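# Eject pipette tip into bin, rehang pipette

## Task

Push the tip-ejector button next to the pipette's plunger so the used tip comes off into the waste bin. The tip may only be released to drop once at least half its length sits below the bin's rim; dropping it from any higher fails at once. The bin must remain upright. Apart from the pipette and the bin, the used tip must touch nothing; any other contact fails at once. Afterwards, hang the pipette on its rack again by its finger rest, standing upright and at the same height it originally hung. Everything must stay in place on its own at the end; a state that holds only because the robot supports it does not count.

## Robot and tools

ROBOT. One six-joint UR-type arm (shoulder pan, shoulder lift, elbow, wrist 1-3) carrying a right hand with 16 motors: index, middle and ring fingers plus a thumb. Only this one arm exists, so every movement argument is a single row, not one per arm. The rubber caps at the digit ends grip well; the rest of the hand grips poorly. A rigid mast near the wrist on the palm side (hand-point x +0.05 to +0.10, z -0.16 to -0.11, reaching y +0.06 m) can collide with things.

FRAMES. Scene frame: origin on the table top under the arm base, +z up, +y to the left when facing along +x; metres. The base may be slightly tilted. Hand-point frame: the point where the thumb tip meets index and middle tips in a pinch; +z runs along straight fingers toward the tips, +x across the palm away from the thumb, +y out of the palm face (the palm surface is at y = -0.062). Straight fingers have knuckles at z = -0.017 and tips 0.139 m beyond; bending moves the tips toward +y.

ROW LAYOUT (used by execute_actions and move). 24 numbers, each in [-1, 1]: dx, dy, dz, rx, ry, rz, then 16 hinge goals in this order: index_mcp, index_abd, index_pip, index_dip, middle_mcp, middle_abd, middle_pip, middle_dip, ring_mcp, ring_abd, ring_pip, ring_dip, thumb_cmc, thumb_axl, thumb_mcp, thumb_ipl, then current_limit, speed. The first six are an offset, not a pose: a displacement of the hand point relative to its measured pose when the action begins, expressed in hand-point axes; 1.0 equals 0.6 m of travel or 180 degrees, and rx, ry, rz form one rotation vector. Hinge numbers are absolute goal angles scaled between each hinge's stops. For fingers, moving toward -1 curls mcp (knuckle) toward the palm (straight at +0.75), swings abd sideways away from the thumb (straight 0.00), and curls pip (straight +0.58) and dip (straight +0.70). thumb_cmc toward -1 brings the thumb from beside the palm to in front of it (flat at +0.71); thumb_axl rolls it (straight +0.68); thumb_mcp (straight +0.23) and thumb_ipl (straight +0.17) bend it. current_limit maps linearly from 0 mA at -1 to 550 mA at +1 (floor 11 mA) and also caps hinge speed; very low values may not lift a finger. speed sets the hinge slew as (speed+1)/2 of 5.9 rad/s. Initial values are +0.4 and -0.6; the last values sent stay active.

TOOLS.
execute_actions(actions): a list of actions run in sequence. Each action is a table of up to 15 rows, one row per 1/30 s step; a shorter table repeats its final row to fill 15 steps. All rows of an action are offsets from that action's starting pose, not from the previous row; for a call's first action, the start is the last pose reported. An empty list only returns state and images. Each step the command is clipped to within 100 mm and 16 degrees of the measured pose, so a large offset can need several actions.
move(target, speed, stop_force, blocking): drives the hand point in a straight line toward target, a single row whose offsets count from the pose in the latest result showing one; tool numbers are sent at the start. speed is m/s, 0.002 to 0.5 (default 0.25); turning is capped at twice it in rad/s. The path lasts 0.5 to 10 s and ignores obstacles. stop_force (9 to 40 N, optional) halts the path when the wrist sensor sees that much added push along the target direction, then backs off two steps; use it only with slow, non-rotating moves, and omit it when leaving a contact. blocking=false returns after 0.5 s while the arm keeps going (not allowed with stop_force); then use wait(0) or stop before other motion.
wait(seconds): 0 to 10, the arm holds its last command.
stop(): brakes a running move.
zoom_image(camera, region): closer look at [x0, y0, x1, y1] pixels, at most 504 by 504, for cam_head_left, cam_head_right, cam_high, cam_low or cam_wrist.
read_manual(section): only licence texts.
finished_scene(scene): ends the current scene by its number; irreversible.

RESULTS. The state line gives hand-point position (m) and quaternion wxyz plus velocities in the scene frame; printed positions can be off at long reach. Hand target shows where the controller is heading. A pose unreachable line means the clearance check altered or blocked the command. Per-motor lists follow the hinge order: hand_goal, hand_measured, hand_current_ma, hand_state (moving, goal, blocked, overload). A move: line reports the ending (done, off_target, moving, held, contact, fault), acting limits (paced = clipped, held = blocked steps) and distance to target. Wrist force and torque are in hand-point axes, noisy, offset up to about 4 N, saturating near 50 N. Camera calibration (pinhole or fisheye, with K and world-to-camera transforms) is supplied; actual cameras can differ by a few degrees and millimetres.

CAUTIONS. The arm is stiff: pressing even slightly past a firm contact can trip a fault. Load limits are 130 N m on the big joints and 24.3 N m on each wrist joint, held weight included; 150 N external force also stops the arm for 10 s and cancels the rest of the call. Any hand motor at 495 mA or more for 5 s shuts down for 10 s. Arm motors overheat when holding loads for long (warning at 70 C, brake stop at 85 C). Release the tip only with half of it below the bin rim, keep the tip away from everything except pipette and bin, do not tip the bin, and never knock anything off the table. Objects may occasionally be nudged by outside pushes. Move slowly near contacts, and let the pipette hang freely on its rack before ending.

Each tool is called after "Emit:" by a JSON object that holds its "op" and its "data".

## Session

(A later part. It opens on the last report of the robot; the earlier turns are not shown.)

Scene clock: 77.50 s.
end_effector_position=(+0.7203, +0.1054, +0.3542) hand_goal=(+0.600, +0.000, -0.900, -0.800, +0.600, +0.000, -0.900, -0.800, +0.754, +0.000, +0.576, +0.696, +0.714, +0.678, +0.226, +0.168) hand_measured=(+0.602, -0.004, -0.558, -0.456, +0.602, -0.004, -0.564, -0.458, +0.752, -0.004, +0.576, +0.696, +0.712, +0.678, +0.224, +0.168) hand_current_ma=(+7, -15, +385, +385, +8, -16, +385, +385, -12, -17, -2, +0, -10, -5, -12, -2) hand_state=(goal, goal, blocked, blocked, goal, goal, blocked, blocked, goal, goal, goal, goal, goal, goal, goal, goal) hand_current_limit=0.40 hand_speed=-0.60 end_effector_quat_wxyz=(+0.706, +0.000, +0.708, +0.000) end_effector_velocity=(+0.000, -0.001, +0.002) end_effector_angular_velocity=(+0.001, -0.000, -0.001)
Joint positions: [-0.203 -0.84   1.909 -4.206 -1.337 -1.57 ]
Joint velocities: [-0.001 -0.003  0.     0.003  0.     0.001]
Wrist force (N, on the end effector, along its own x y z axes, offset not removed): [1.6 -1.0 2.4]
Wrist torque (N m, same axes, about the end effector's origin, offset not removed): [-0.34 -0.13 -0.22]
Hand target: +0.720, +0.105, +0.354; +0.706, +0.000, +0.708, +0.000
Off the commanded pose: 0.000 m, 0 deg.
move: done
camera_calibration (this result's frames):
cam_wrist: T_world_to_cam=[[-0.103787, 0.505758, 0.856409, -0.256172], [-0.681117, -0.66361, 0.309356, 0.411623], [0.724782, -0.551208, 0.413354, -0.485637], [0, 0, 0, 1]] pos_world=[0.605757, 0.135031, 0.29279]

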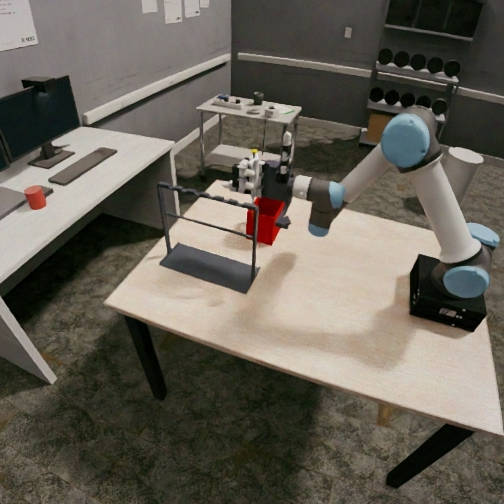

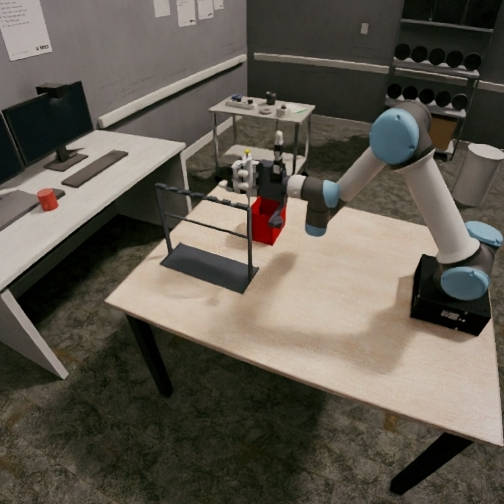

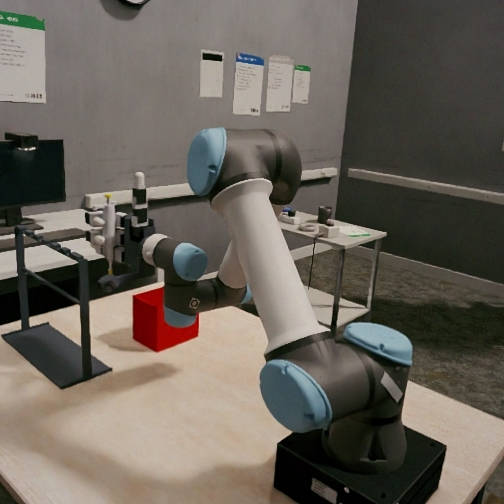

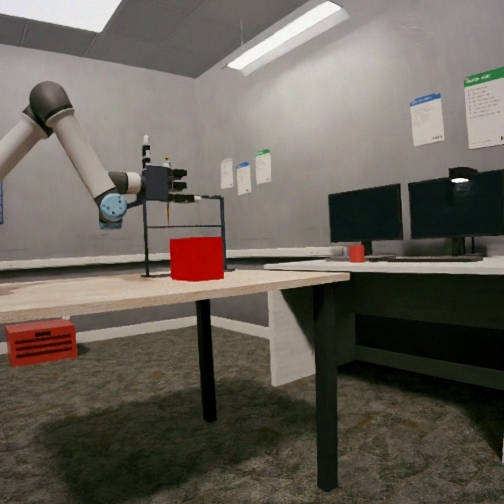

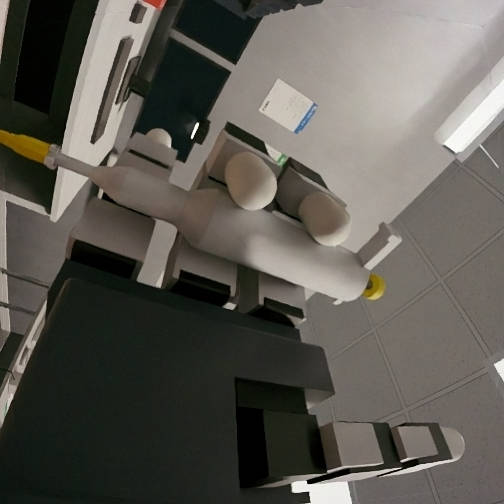

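Emit:
{"op": "move", "data": {"target": [0,-0.24,0,0,0,0,0.6,0,-0.9,-0.8,0.6,0,-0.9,-0.8,0.754,0,0.576,0.696,0.714,0.678,0.226,0.168,0.4,-0.6], "speed": 0.1}}

Emit:
{"op": "move", "data": {"target": [0.07,0,0,0,0,0,0.6,0,-0.9,-0.8,0.6,0,-0.9,-0.8,0.754,0,0.576,0.696,0.714,0.678,0.226,0.168,0.4,-0.6], "speed": 0.05}}

Emit:
{"op": "zoom_image", "data": {"camera": "cam_high", "region": [60, 160, 260, 360]}}

Emit:
{"op": "zoom_image", "data": {"camera": "cam_head_left", "region": [200, 130, 340, 270]}}

Emit:
{"op": "zoom_image", "data": {"camera": "cam_low", "region": [120, 150, 260, 290]}}

Scene clock: 83.47 s.
end_effector_position=(+0.7203, -0.0386, +0.3543) hand_goal=(+0.600, +0.000, -0.900, -0.800, +0.600, +0.000, -0.900, -0.800, +0.754, +0.000, +0.576, +0.696, +0.714, +0.678, +0.226, +0.168) hand_measured=(+0.602, -0.004, -0.558, -0.456, +0.602, -0.004, -0.564, -0.458, +0.752, -0.004, +0.576, +0.696, +0.712, +0.678, +0.224, +0.168) hand_current_ma=(+7, -15, +385, +385, +8, -16, +385, +385, -11, -17, -2, +0, -8, -5, -12, -2) hand_state=(goal, goal, blocked, blocked, goal, goal, blocked, blocked, goal, goal, goal, goal, goal, goal, goal, goal) hand_current_limit=0.40 hand_speed=-0.60 end_effector_quat_wxyz=(+0.706, +0.000, +0.708, +0.000) end_effector_velocity=(-0.000, -0.002, -0.001) end_effector_angular_velocity=(+0.001, +0.001, +0.000)
Joint positions: [-0.483 -0.821  1.862 -4.177 -1.057 -1.572]
Joint velocities: [-0.003  0.001 -0.001  0.     0.003  0.   ]
Wrist force (N, on the end effector, along its own x y z axes, offset not removed): [4.1 0.5 1.9]
Wrist torque (N m, same axes, about the end effector's origin, offset not removed): [0.15 -0.55 0.32]
Hand target: +0.720, -0.039, +0.354; +0.706, +0.000, +0.708, +0.000
Off the commanded pose: 0.000 m, 0 deg.
move: done
camera_calibration (this result's frames):
cam_wrist: T_world_to_cam=[[-0.103846, 0.505586, 0.856504, -0.183469], [-0.681152, -0.663662, 0.309167, 0.31611], [0.72474, -0.551304, 0.413299, -0.565039], [0, 0, 0, 1]] pos_world=[0.605773, -0.0089587, 0.292941]

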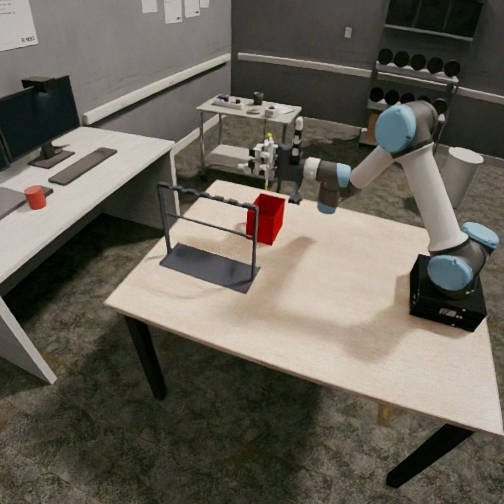

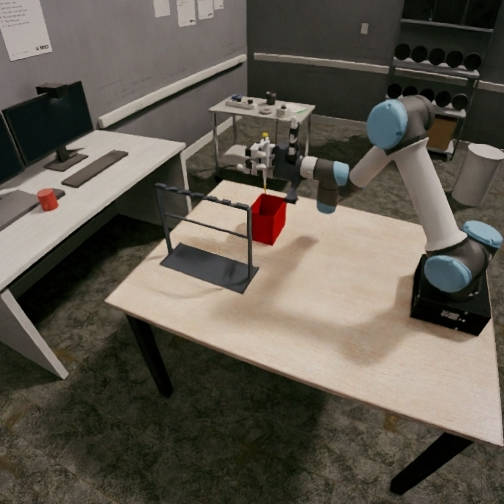

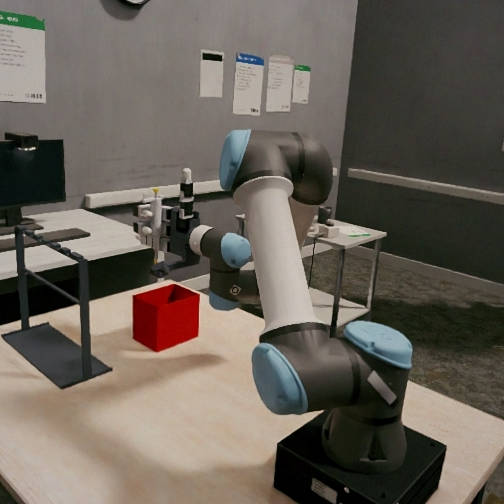

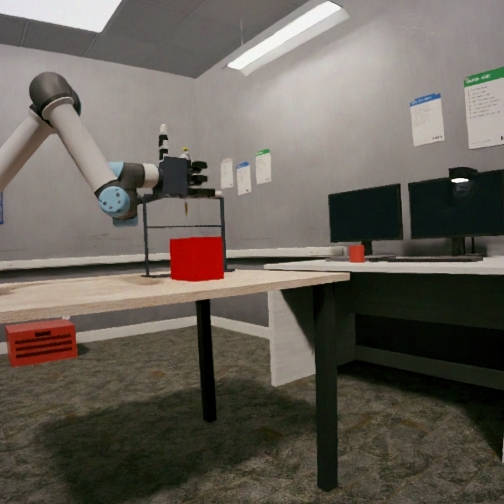

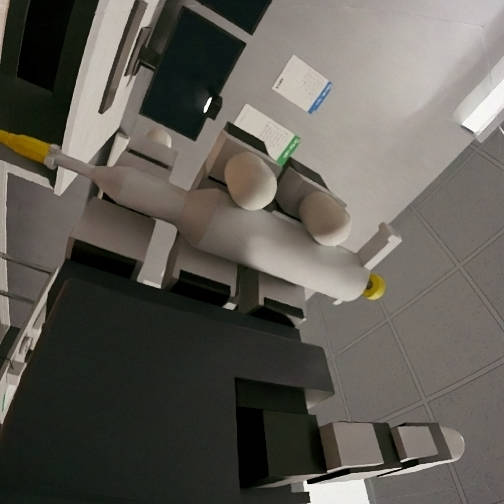

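Scene clock: 84.67 s.
end_effector_position=(+0.7202, -0.0386, +0.3124) hand_goal=(+0.600, +0.000, -0.900, -0.800, +0.600, +0.000, -0.900, -0.800, +0.754, +0.000, +0.576, +0.696, +0.714, +0.678, +0.226, +0.168) hand_measured=(+0.602, -0.004, -0.558, -0.456, +0.602, -0.004, -0.564, -0.458, +0.752, -0.004, +0.576, +0.696, +0.712, +0.678, +0.224, +0.168) hand_current_ma=(+7, -15, +385, +385, +8, -16, +385, +385, -11, -17, -2, +0, -8, -5, -12, -2) hand_state=(goal, goal, blocked, blocked, goal, goal, blocked, blocked, goal, goal, goal, goal, goal, goal, goal, goal) hand_current_limit=0.40 hand_speed=-0.60 end_effector_quat_wxyz=(+0.706, +0.000, +0.708, +0.000) end_effector_velocity=(-0.000, -0.000, -0.001) end_effector_angular_velocity=(-0.001, -0.001, -0.001)
Joint positions: [-0.483 -0.73   1.85  -4.255 -1.057 -1.572]
Joint velocities: [-0.     0.002 -0.    -0.003 -0.    -0.   ]
Wrist force (N, on the end effector, along its own x y z axes, offset not removed): [2.2 0.1 5.0]
Wrist torque (N m, same axes, about the end effector's origin, offset not removed): [-0.35 -0.07 -0.08]
Hand target: +0.720, -0.039, +0.312; +0.706, +0.000, +0.708, +0.000
Off the commanded pose: 0.000 m, 0 deg.
move: done
camera_calibration (this result's frames):
cam_wrist: T_world_to_cam=[[-0.103838, 0.505723, 0.856424, -0.147528], [-0.681148, -0.663613, 0.309281, 0.328929], [0.724744, -0.551237, 0.41338, -0.547639], [0, 0, 0, 1]] pos_world=[0.605629, -0.00898922, 0.250999]

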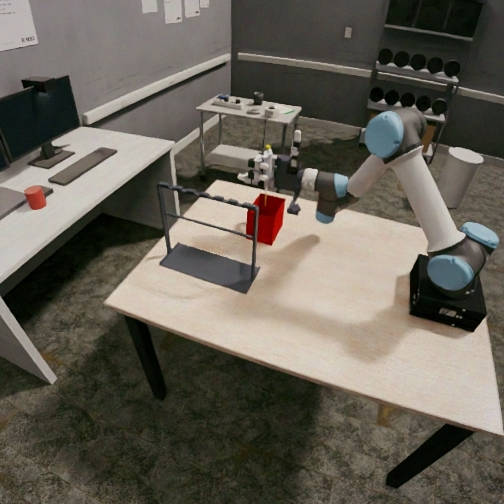

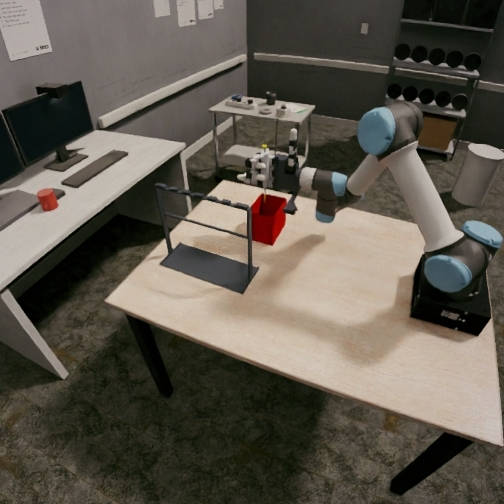

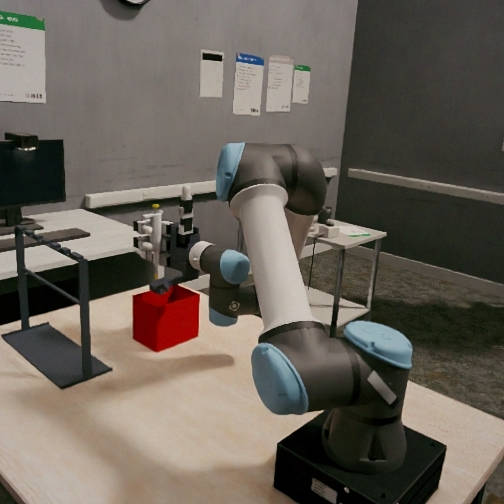

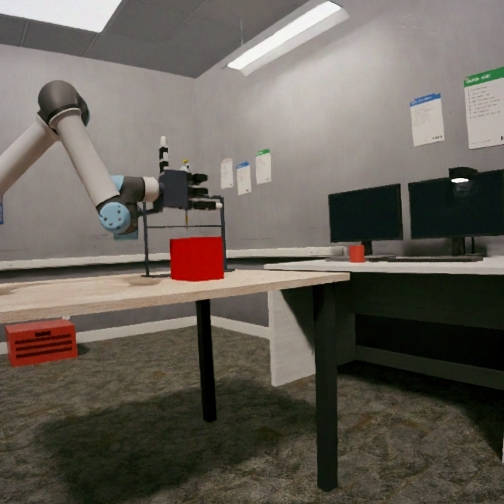

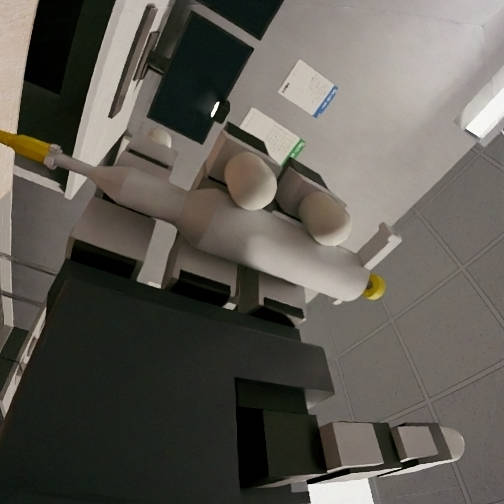

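Region (60, 160, 260, 360) of cam_high's 504x504 image, scaled by 2.520, with more detail than that image has.

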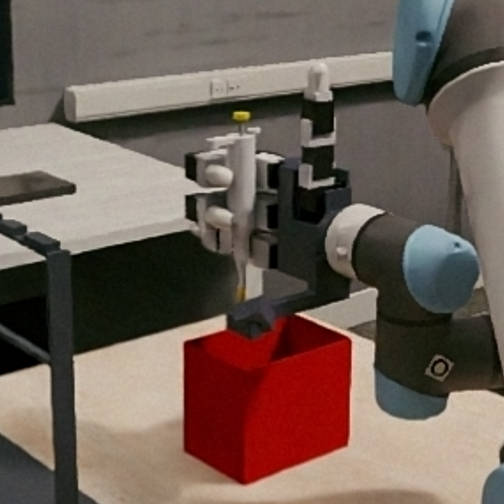

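Region (200, 130, 340, 270) of cam_head_left's 504x504 image, scaled by 3.600, with more detail than that image has.

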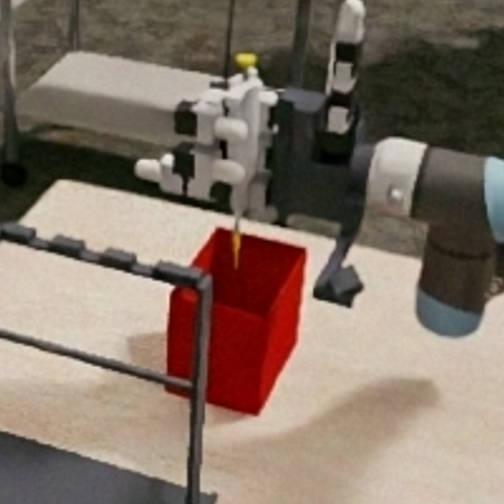

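Region (120, 150, 260, 290) of cam_low's 504x504 image, scaled by 3.600, with more detail than that image has.

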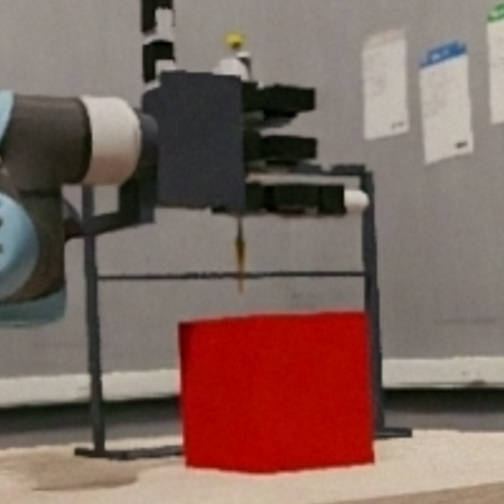

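Emit:
{"op": "move", "data": {"target": [0.05,-0.035,0,0,0,0,0.6,0,-0.9,-0.8,0.6,0,-0.9,-0.8,0.754,0,0.576,0.696,0.714,0.678,0.226,0.168,0.4,-0.6], "speed": 0.04}}

Emit:
{"op": "zoom_image", "data": {"camera": "cam_high", "region": [60, 160, 260, 360]}}

Emit:
{"op": "zoom_image", "data": {"camera": "cam_head_left", "region": [200, 130, 340, 270]}}

Emit:
{"op": "zoom_image", "data": {"camera": "cam_low", "region": [120, 150, 260, 290]}}

Scene clock: 90.03 s.
end_effector_position=(+0.7201, -0.0596, +0.2825) hand_goal=(+0.600, +0.000, -0.900, -0.800, +0.600, +0.000, -0.900, -0.800, +0.754, +0.000, +0.576, +0.696, +0.714, +0.678, +0.226, +0.168) hand_measured=(+0.602, -0.004, -0.558, -0.456, +0.602, -0.004, -0.564, -0.458, +0.752, -0.004, +0.576, +0.696, +0.712, +0.678, +0.224, +0.168) hand_current_ma=(+7, -15, +385, +385, +8, -16, +385, +385, -11, -17, -2, +0, -8, -5, -12, -2) hand_state=(goal, goal, blocked, blocked, goal, goal, blocked, blocked, goal, goal, goal, goal, goal, goal, goal, goal) hand_current_limit=0.40 hand_speed=-0.60 end_effector_quat_wxyz=(+0.706, +0.000, +0.708, +0.000) end_effector_velocity=(+0.000, -0.001, -0.000) end_effector_angular_velocity=(+0.000, -0.001, -0.000)
Joint positions: [-0.52  -0.658  1.817 -4.295 -1.02  -1.572]
Joint velocities: [-0.002  0.002 -0.002 -0.001  0.002  0.001]
Wrist force (N, on the end effector, along its own x y z axes, offset not removed): [5.0 3.0 -0.3]
Wrist torque (N m, same axes, about the end effector's origin, offset not removed): [0.22 -0.56 0.41]
Hand target: +0.720, -0.060, +0.282; +0.706, +0.000, +0.708, +0.000
Off the commanded pose: 0.000 m, 0 deg.
move: done
camera_calibration (this result's frames):
cam_wrist: T_world_to_cam=[[-0.103838, 0.505746, 0.85641, -0.111332], [-0.681154, -0.6636, 0.309296, 0.324194], [0.724739, -0.551231, 0.413398, -0.546757], [0, 0, 0, 1]] pos_world=[0.605522, -0.0299486, 0.221102]

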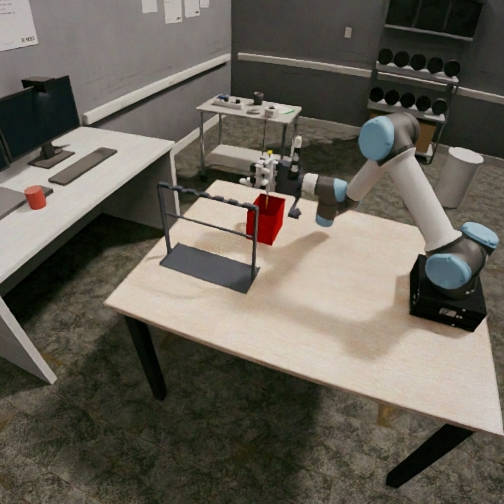

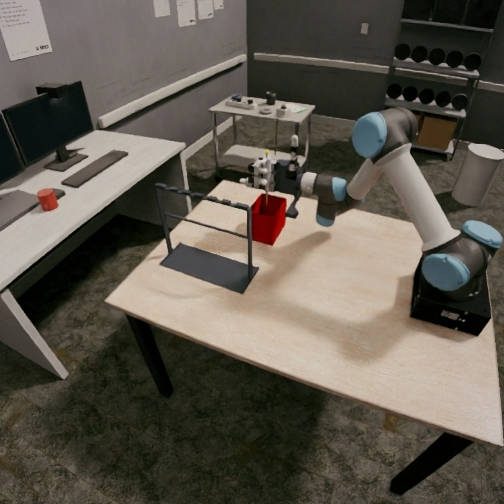

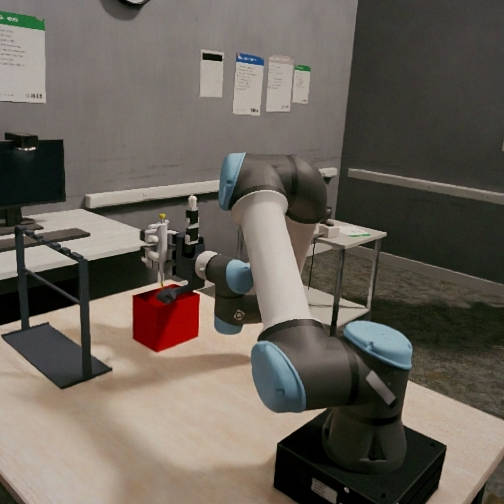

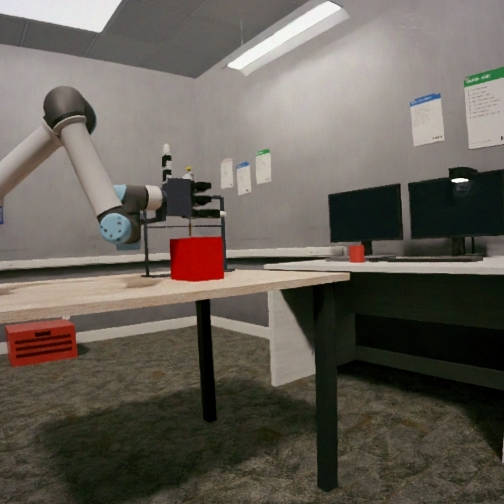

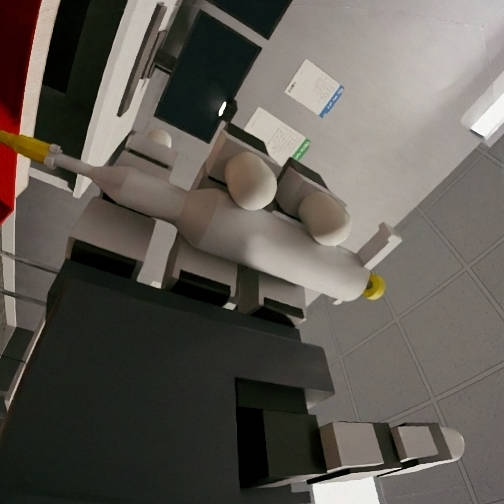

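Region (60, 160, 260, 360) of cam_high's 504x504 image, scaled by 2.520, with more detail than that image has.

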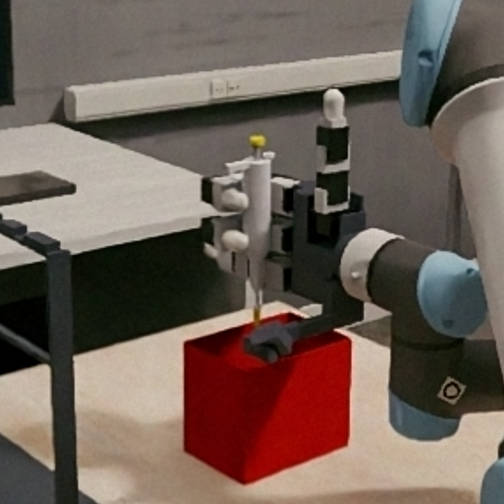

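Region (200, 130, 340, 270) of cam_head_left's 504x504 image, scaled by 3.600, with more detail than that image has.

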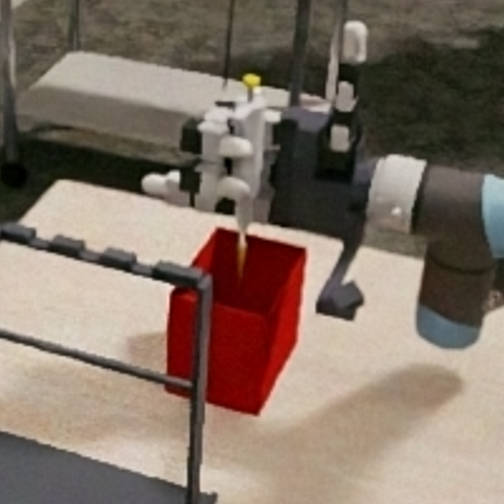

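Region (120, 150, 260, 290) of cam_low's 504x504 image, scaled by 3.600, with more detail than that image has.

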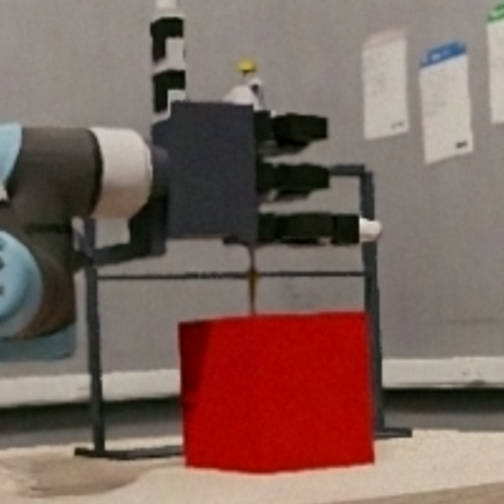

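Emit:
{"op": "move", "data": {"target": [0.075,0,0,0,0,0,0.6,0,-0.9,-0.8,0.6,0,-0.9,-0.8,0.754,0,0.576,0.696,0.714,0.678,0.226,0.168,0.4,-0.6], "speed": 0.04}}

Emit:
{"op": "move", "data": {"target": [0,0,0,0,0,0,0.6,0,-0.9,-0.8,0.6,0,-0.9,-0.8,0.754,0,0.576,0.696,0.6,0.678,-0.35,-0.3,0.4,-0.6]}}

Emit:
{"op": "zoom_image", "data": {"camera": "cam_high", "region": [110, 190, 230, 310]}}

Emit:
{"op": "zoom_image", "data": {"camera": "cam_head_left", "region": [220, 130, 320, 230]}}

Emit:
{"op": "zoom_image", "data": {"camera": "cam_low", "region": [140, 150, 240, 250]}}

Scene clock: 93.63 s.
end_effector_position=(+0.7199, -0.0596, +0.2376) hand_goal=(+0.600, +0.000, -0.900, -0.800, +0.600, +0.000, -0.900, -0.800, +0.754, +0.000, +0.576, +0.696, +0.714, +0.678, +0.226, +0.168) hand_measured=(+0.602, -0.004, -0.558, -0.456, +0.602, -0.004, -0.564, -0.458, +0.752, -0.004, +0.576, +0.696, +0.712, +0.678, +0.224, +0.168) hand_current_ma=(+7, -15, +385, +385, +8, -16, +385, +385, -11, -17, -2, +0, -8, -5, -12, -2) hand_state=(goal, goal, blocked, blocked, goal, goal, blocked, blocked, goal, goal, goal, goal, goal, goal, goal, goal) hand_current_limit=0.40 hand_speed=-0.60 end_effector_quat_wxyz=(+0.706, +0.000, +0.708, +0.000) end_effector_velocity=(+0.000, +0.000, -0.002) end_effector_angular_velocity=(+0.000, -0.000, +0.000)
Joint positions: [-0.521 -0.558  1.784 -4.362 -1.02  -1.572]
Joint velocities: [ 0.     0.004 -0.002 -0.002  0.     0.   ]
Wrist force (N, on the end effector, along its own x y z axes, offset not removed): [0.5 3.0 1.1]
Wrist torque (N m, same axes, about the end effector's origin, offset not removed): [0.13 -0.33 -0.16]
Hand target: +0.720, -0.060, +0.237; +0.706, +0.000, +0.708, +0.000
Off the commanded pose: 0.000 m, 0 deg.
move: done
camera_calibration (this result's frames):
cam_wrist: T_world_to_cam=[[-0.103823, 0.50583, 0.856363, -0.0728612], [-0.681155, -0.663565, 0.309368, 0.337936], [0.72474, -0.551196, 0.413442, -0.528101], [0, 0, 0, 1]] pos_world=[0.605358, -0.0299891, 0.176188]

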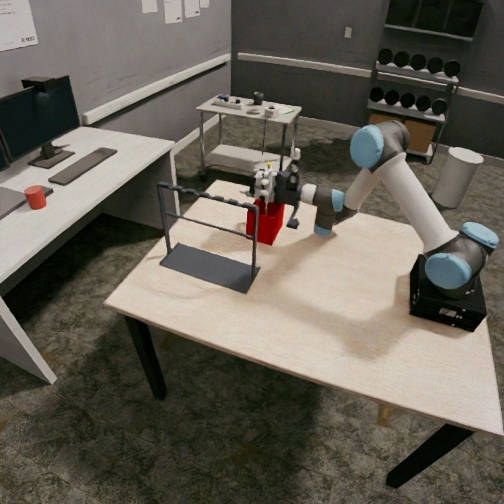

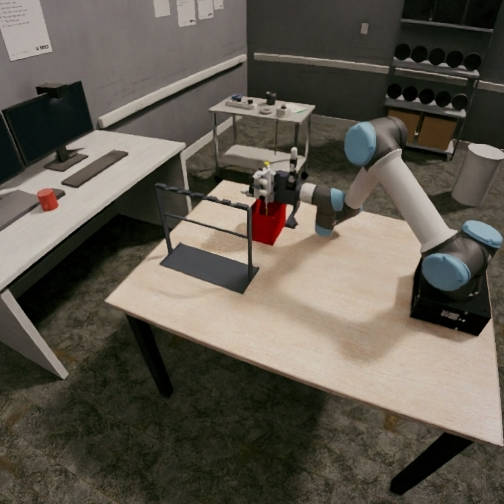

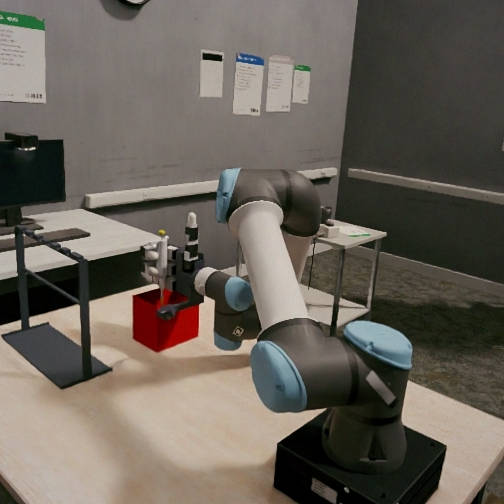

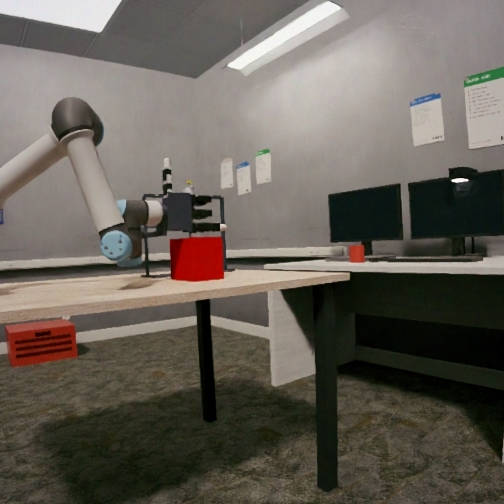

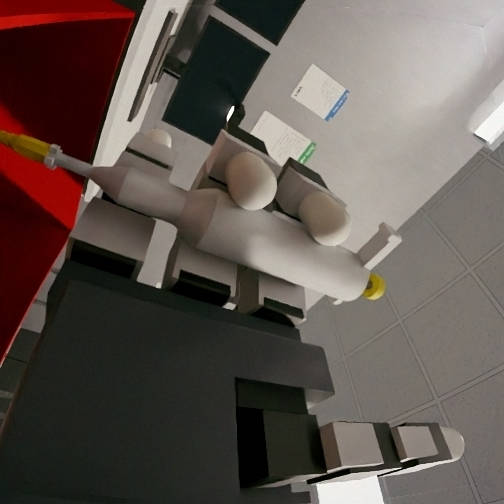

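Scene clock: 94.53 s.
end_effector_position=(+0.7199, -0.0596, +0.2376) hand_goal=(+0.600, +0.000, -0.900, -0.800, +0.600, +0.000, -0.900, -0.800, +0.754, +0.000, +0.576, +0.696, +0.600, +0.678, -0.350, -0.300) hand_measured=(+0.602, -0.004, -0.558, -0.456, +0.602, -0.004, -0.564, -0.458, +0.752, -0.004, +0.576, +0.696, +0.602, +0.678, -0.280, -0.290) hand_current_ma=(+11, -15, +385, +385, +7, -16, +385, +385, -11, -17, -2, +0, +7, -5, +385, +73) hand_state=(goal, goal, blocked, blocked, goal, goal, blocked, blocked, goal, goal, goal, goal, goal, goal, blocked, goal) hand_current_limit=0.40 hand_speed=-0.60 end_effector_quat_wxyz=(+0.706, +0.000, +0.708, +0.000) end_effector_velocity=(+0.000, +0.000, +0.000) end_effector_angular_velocity=(+0.001, +0.000, +0.001)
Joint positions: [-0.521 -0.558  1.784 -4.362 -1.02  -1.572]
Joint velocities: [ 0.    -0.     0.     0.001  0.     0.001]
Wrist force (N, on the end effector, along its own x y z axes, offset not removed): [1.8 0.4 1.3]
Wrist torque (N m, same axes, about the end effector's origin, offset not removed): [-0.11 -0.29 -0.10]
Hand target: +0.720, -0.060, +0.238; +0.706, +0.000, +0.708, +0.000
Off the commanded pose: 0.000 m, 0 deg.
move: done
camera_calibration (this result's frames):
cam_wrist: T_world_to_cam=[[-0.103894, 0.505873, 0.856328, -0.0728121], [-0.681181, -0.66355, 0.309346, 0.337957], [0.724706, -0.551175, 0.41353, -0.528106], [0, 0, 0, 1]] pos_world=[0.605366, -0.0299939, 0.176193]

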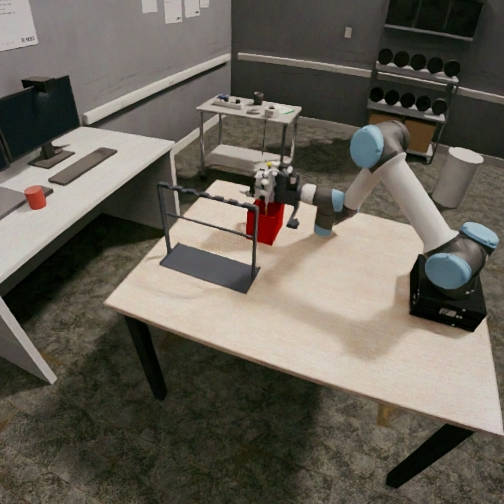

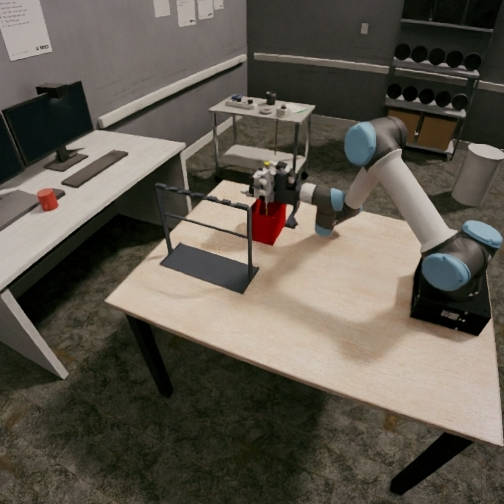

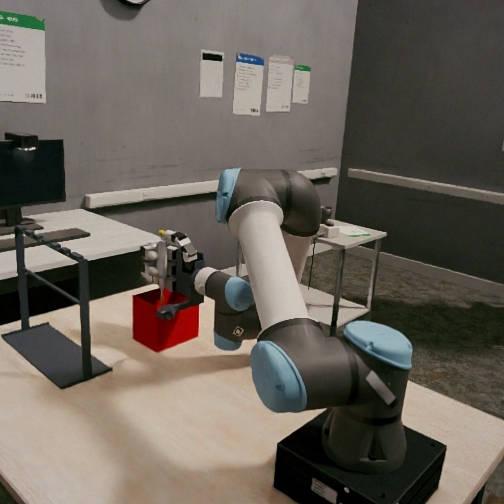

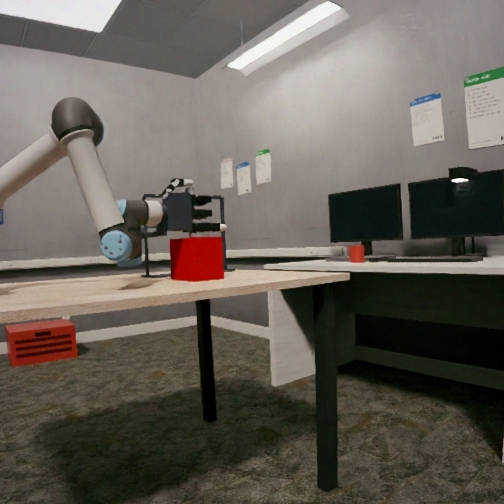

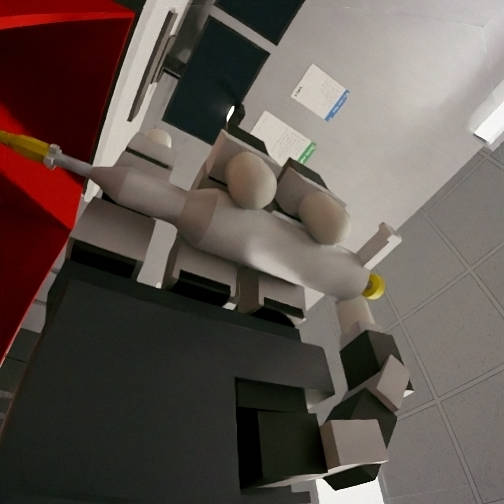

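Region (110, 190, 230, 310) of cam_high's 504x504 image, scaled by 4.200, with more detail than that image has.

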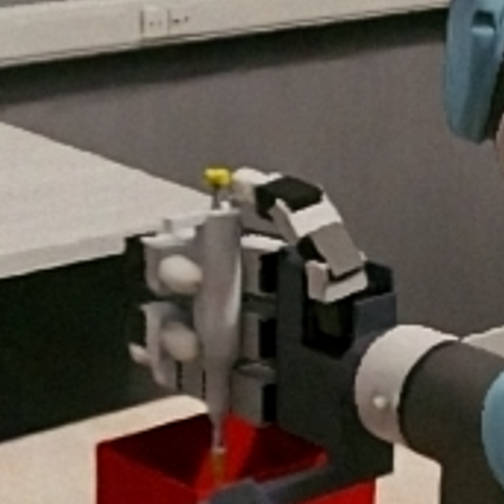

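Region (220, 130, 320, 230) of cam_head_left's 504x504 image, scaled by 5.040, with more detail than that image has.

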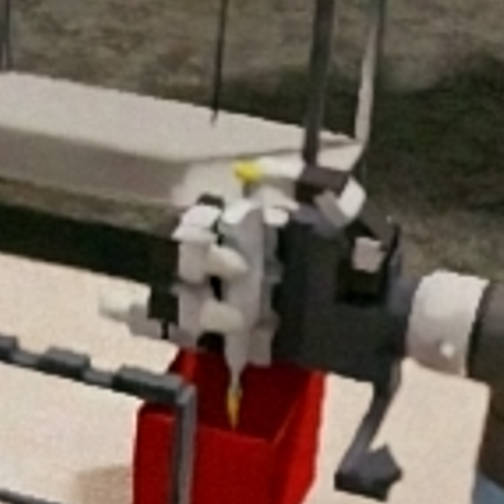

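Region (140, 150, 240, 250) of cam_low's 504x504 image, scaled by 5.040, with more detail than that image has.

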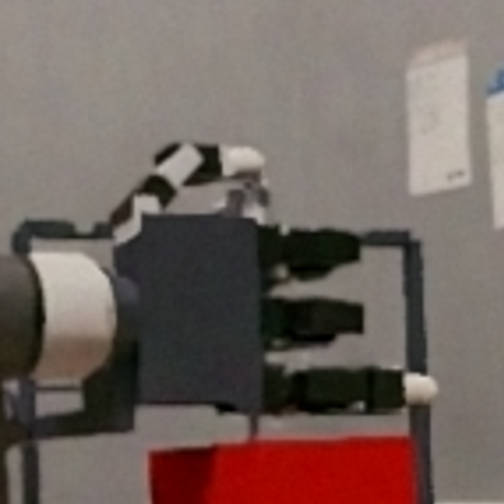

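Emit:
{"op": "move", "data": {"target": [0,0,0,0,0,0,0.6,0,-0.9,-0.8,0.6,0,-0.9,-0.8,0.754,0,0.576,0.696,0.6,0.678,-0.7,-0.6,0.75,-0.6]}}

Emit:
{"op": "zoom_image", "data": {"camera": "cam_high", "region": [110, 190, 230, 310]}}

Emit:
{"op": "zoom_image", "data": {"camera": "cam_low", "region": [140, 150, 240, 250]}}

Scene clock: 96.50 s.
end_effector_position=(+0.7199, -0.0596, +0.2376) hand_goal=(+0.600, +0.000, -0.900, -0.800, +0.600, +0.000, -0.900, -0.800, +0.754, +0.000, +0.576, +0.696, +0.600, +0.678, -0.700, -0.600) hand_measured=(+0.602, -0.004, -0.560, -0.458, +0.602, -0.002, -0.566, -0.458, +0.752, -0.004, +0.576, +0.696, +0.602, +0.678, -0.282, -0.300) hand_current_ma=(+12, -15, +481, +481, +7, -12, +481, +481, -11, -17, -2, +0, +7, -5, +481, +481) hand_state=(goal, goal, blocked, blocked, goal, goal, blocked, blocked, goal, goal, goal, goal, goal, goal, blocked, blocked) hand_current_limit=0.75 hand_speed=-0.60 end_effector_quat_wxyz=(+0.706, +0.000, +0.708, +0.000) end_effector_velocity=(-0.000, -0.000, -0.001) end_effector_angular_velocity=(+0.000, +0.001, -0.000)
Joint positions: [-0.521 -0.558  1.784 -4.362 -1.02  -1.572]
Joint velocities: [-0.     0.001  0.    -0.     0.     0.   ]
Wrist force (N, on the end effector, along its own x y z axes, offset not removed): [-0.4 -3.4 -0.7]
Wrist torque (N m, same axes, about the end effector's origin, offset not removed): [-0.32 0.16 -0.40]
Hand target: +0.720, -0.060, +0.238; +0.706, +0.000, +0.708, +0.000
Off the commanded pose: 0.000 m, 0 deg.
move: done
camera_calibration (this result's frames):
cam_wrist: T_world_to_cam=[[-0.103834, 0.505837, 0.856357, -0.072854], [-0.681159, -0.663563, 0.309365, 0.337939], [0.724735, -0.551193, 0.413456, -0.528106], [0, 0, 0, 1]] pos_world=[0.605362, -0.0299916, 0.176191]

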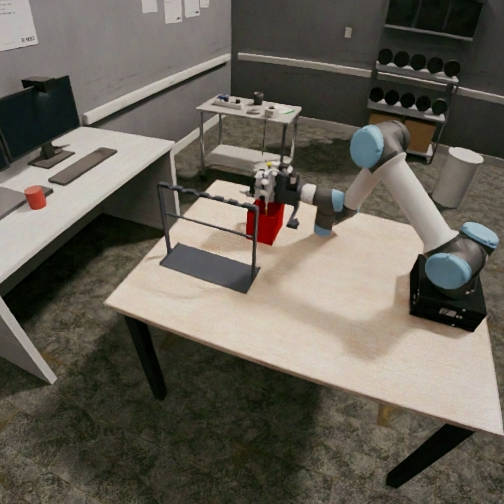

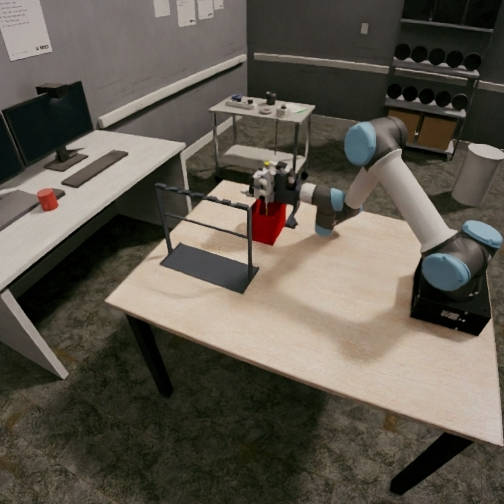

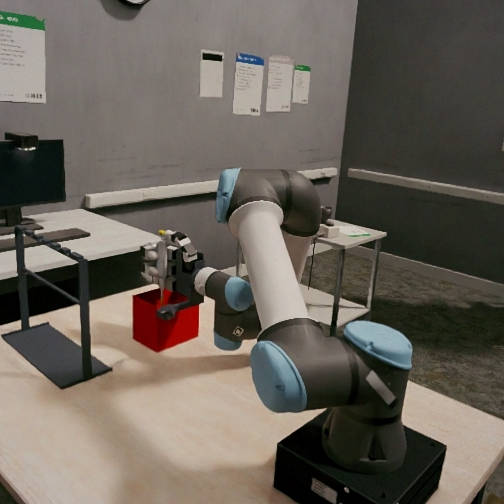

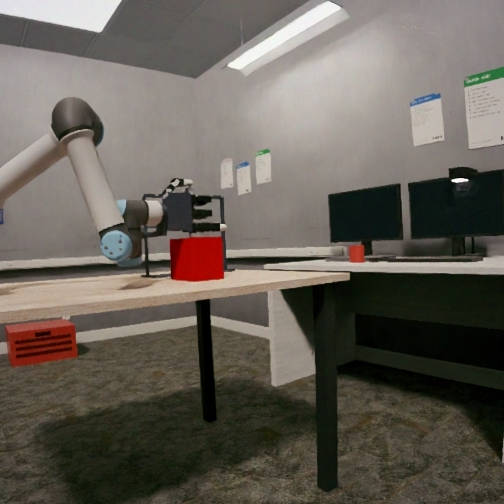

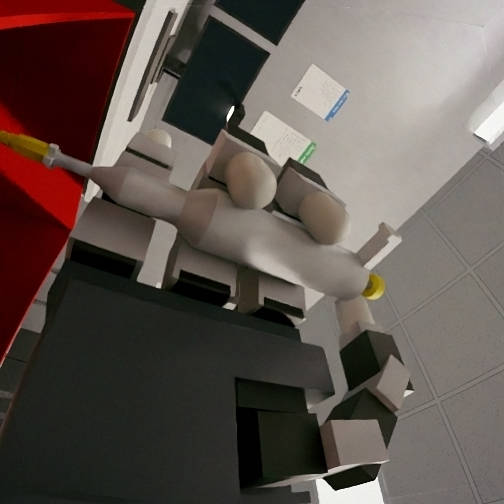

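Region (110, 190, 230, 310) of cam_high's 504x504 image, scaled by 4.200, with more detail than that image has.

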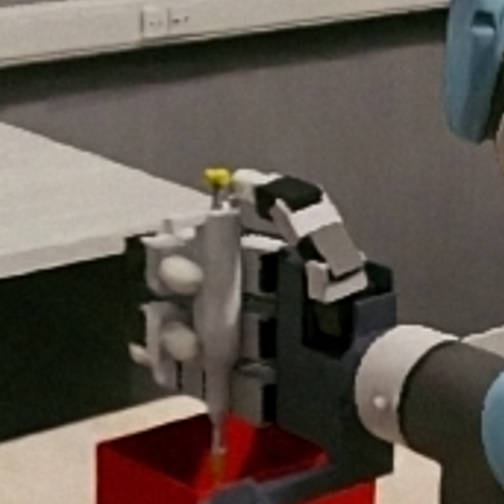

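Region (140, 150, 240, 250) of cam_low's 504x504 image, scaled by 5.040, with more detail than that image has.

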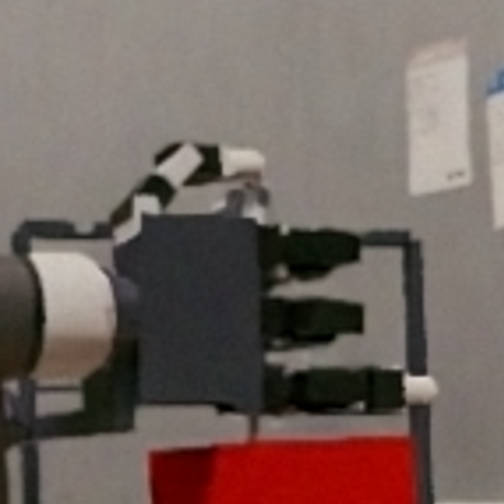

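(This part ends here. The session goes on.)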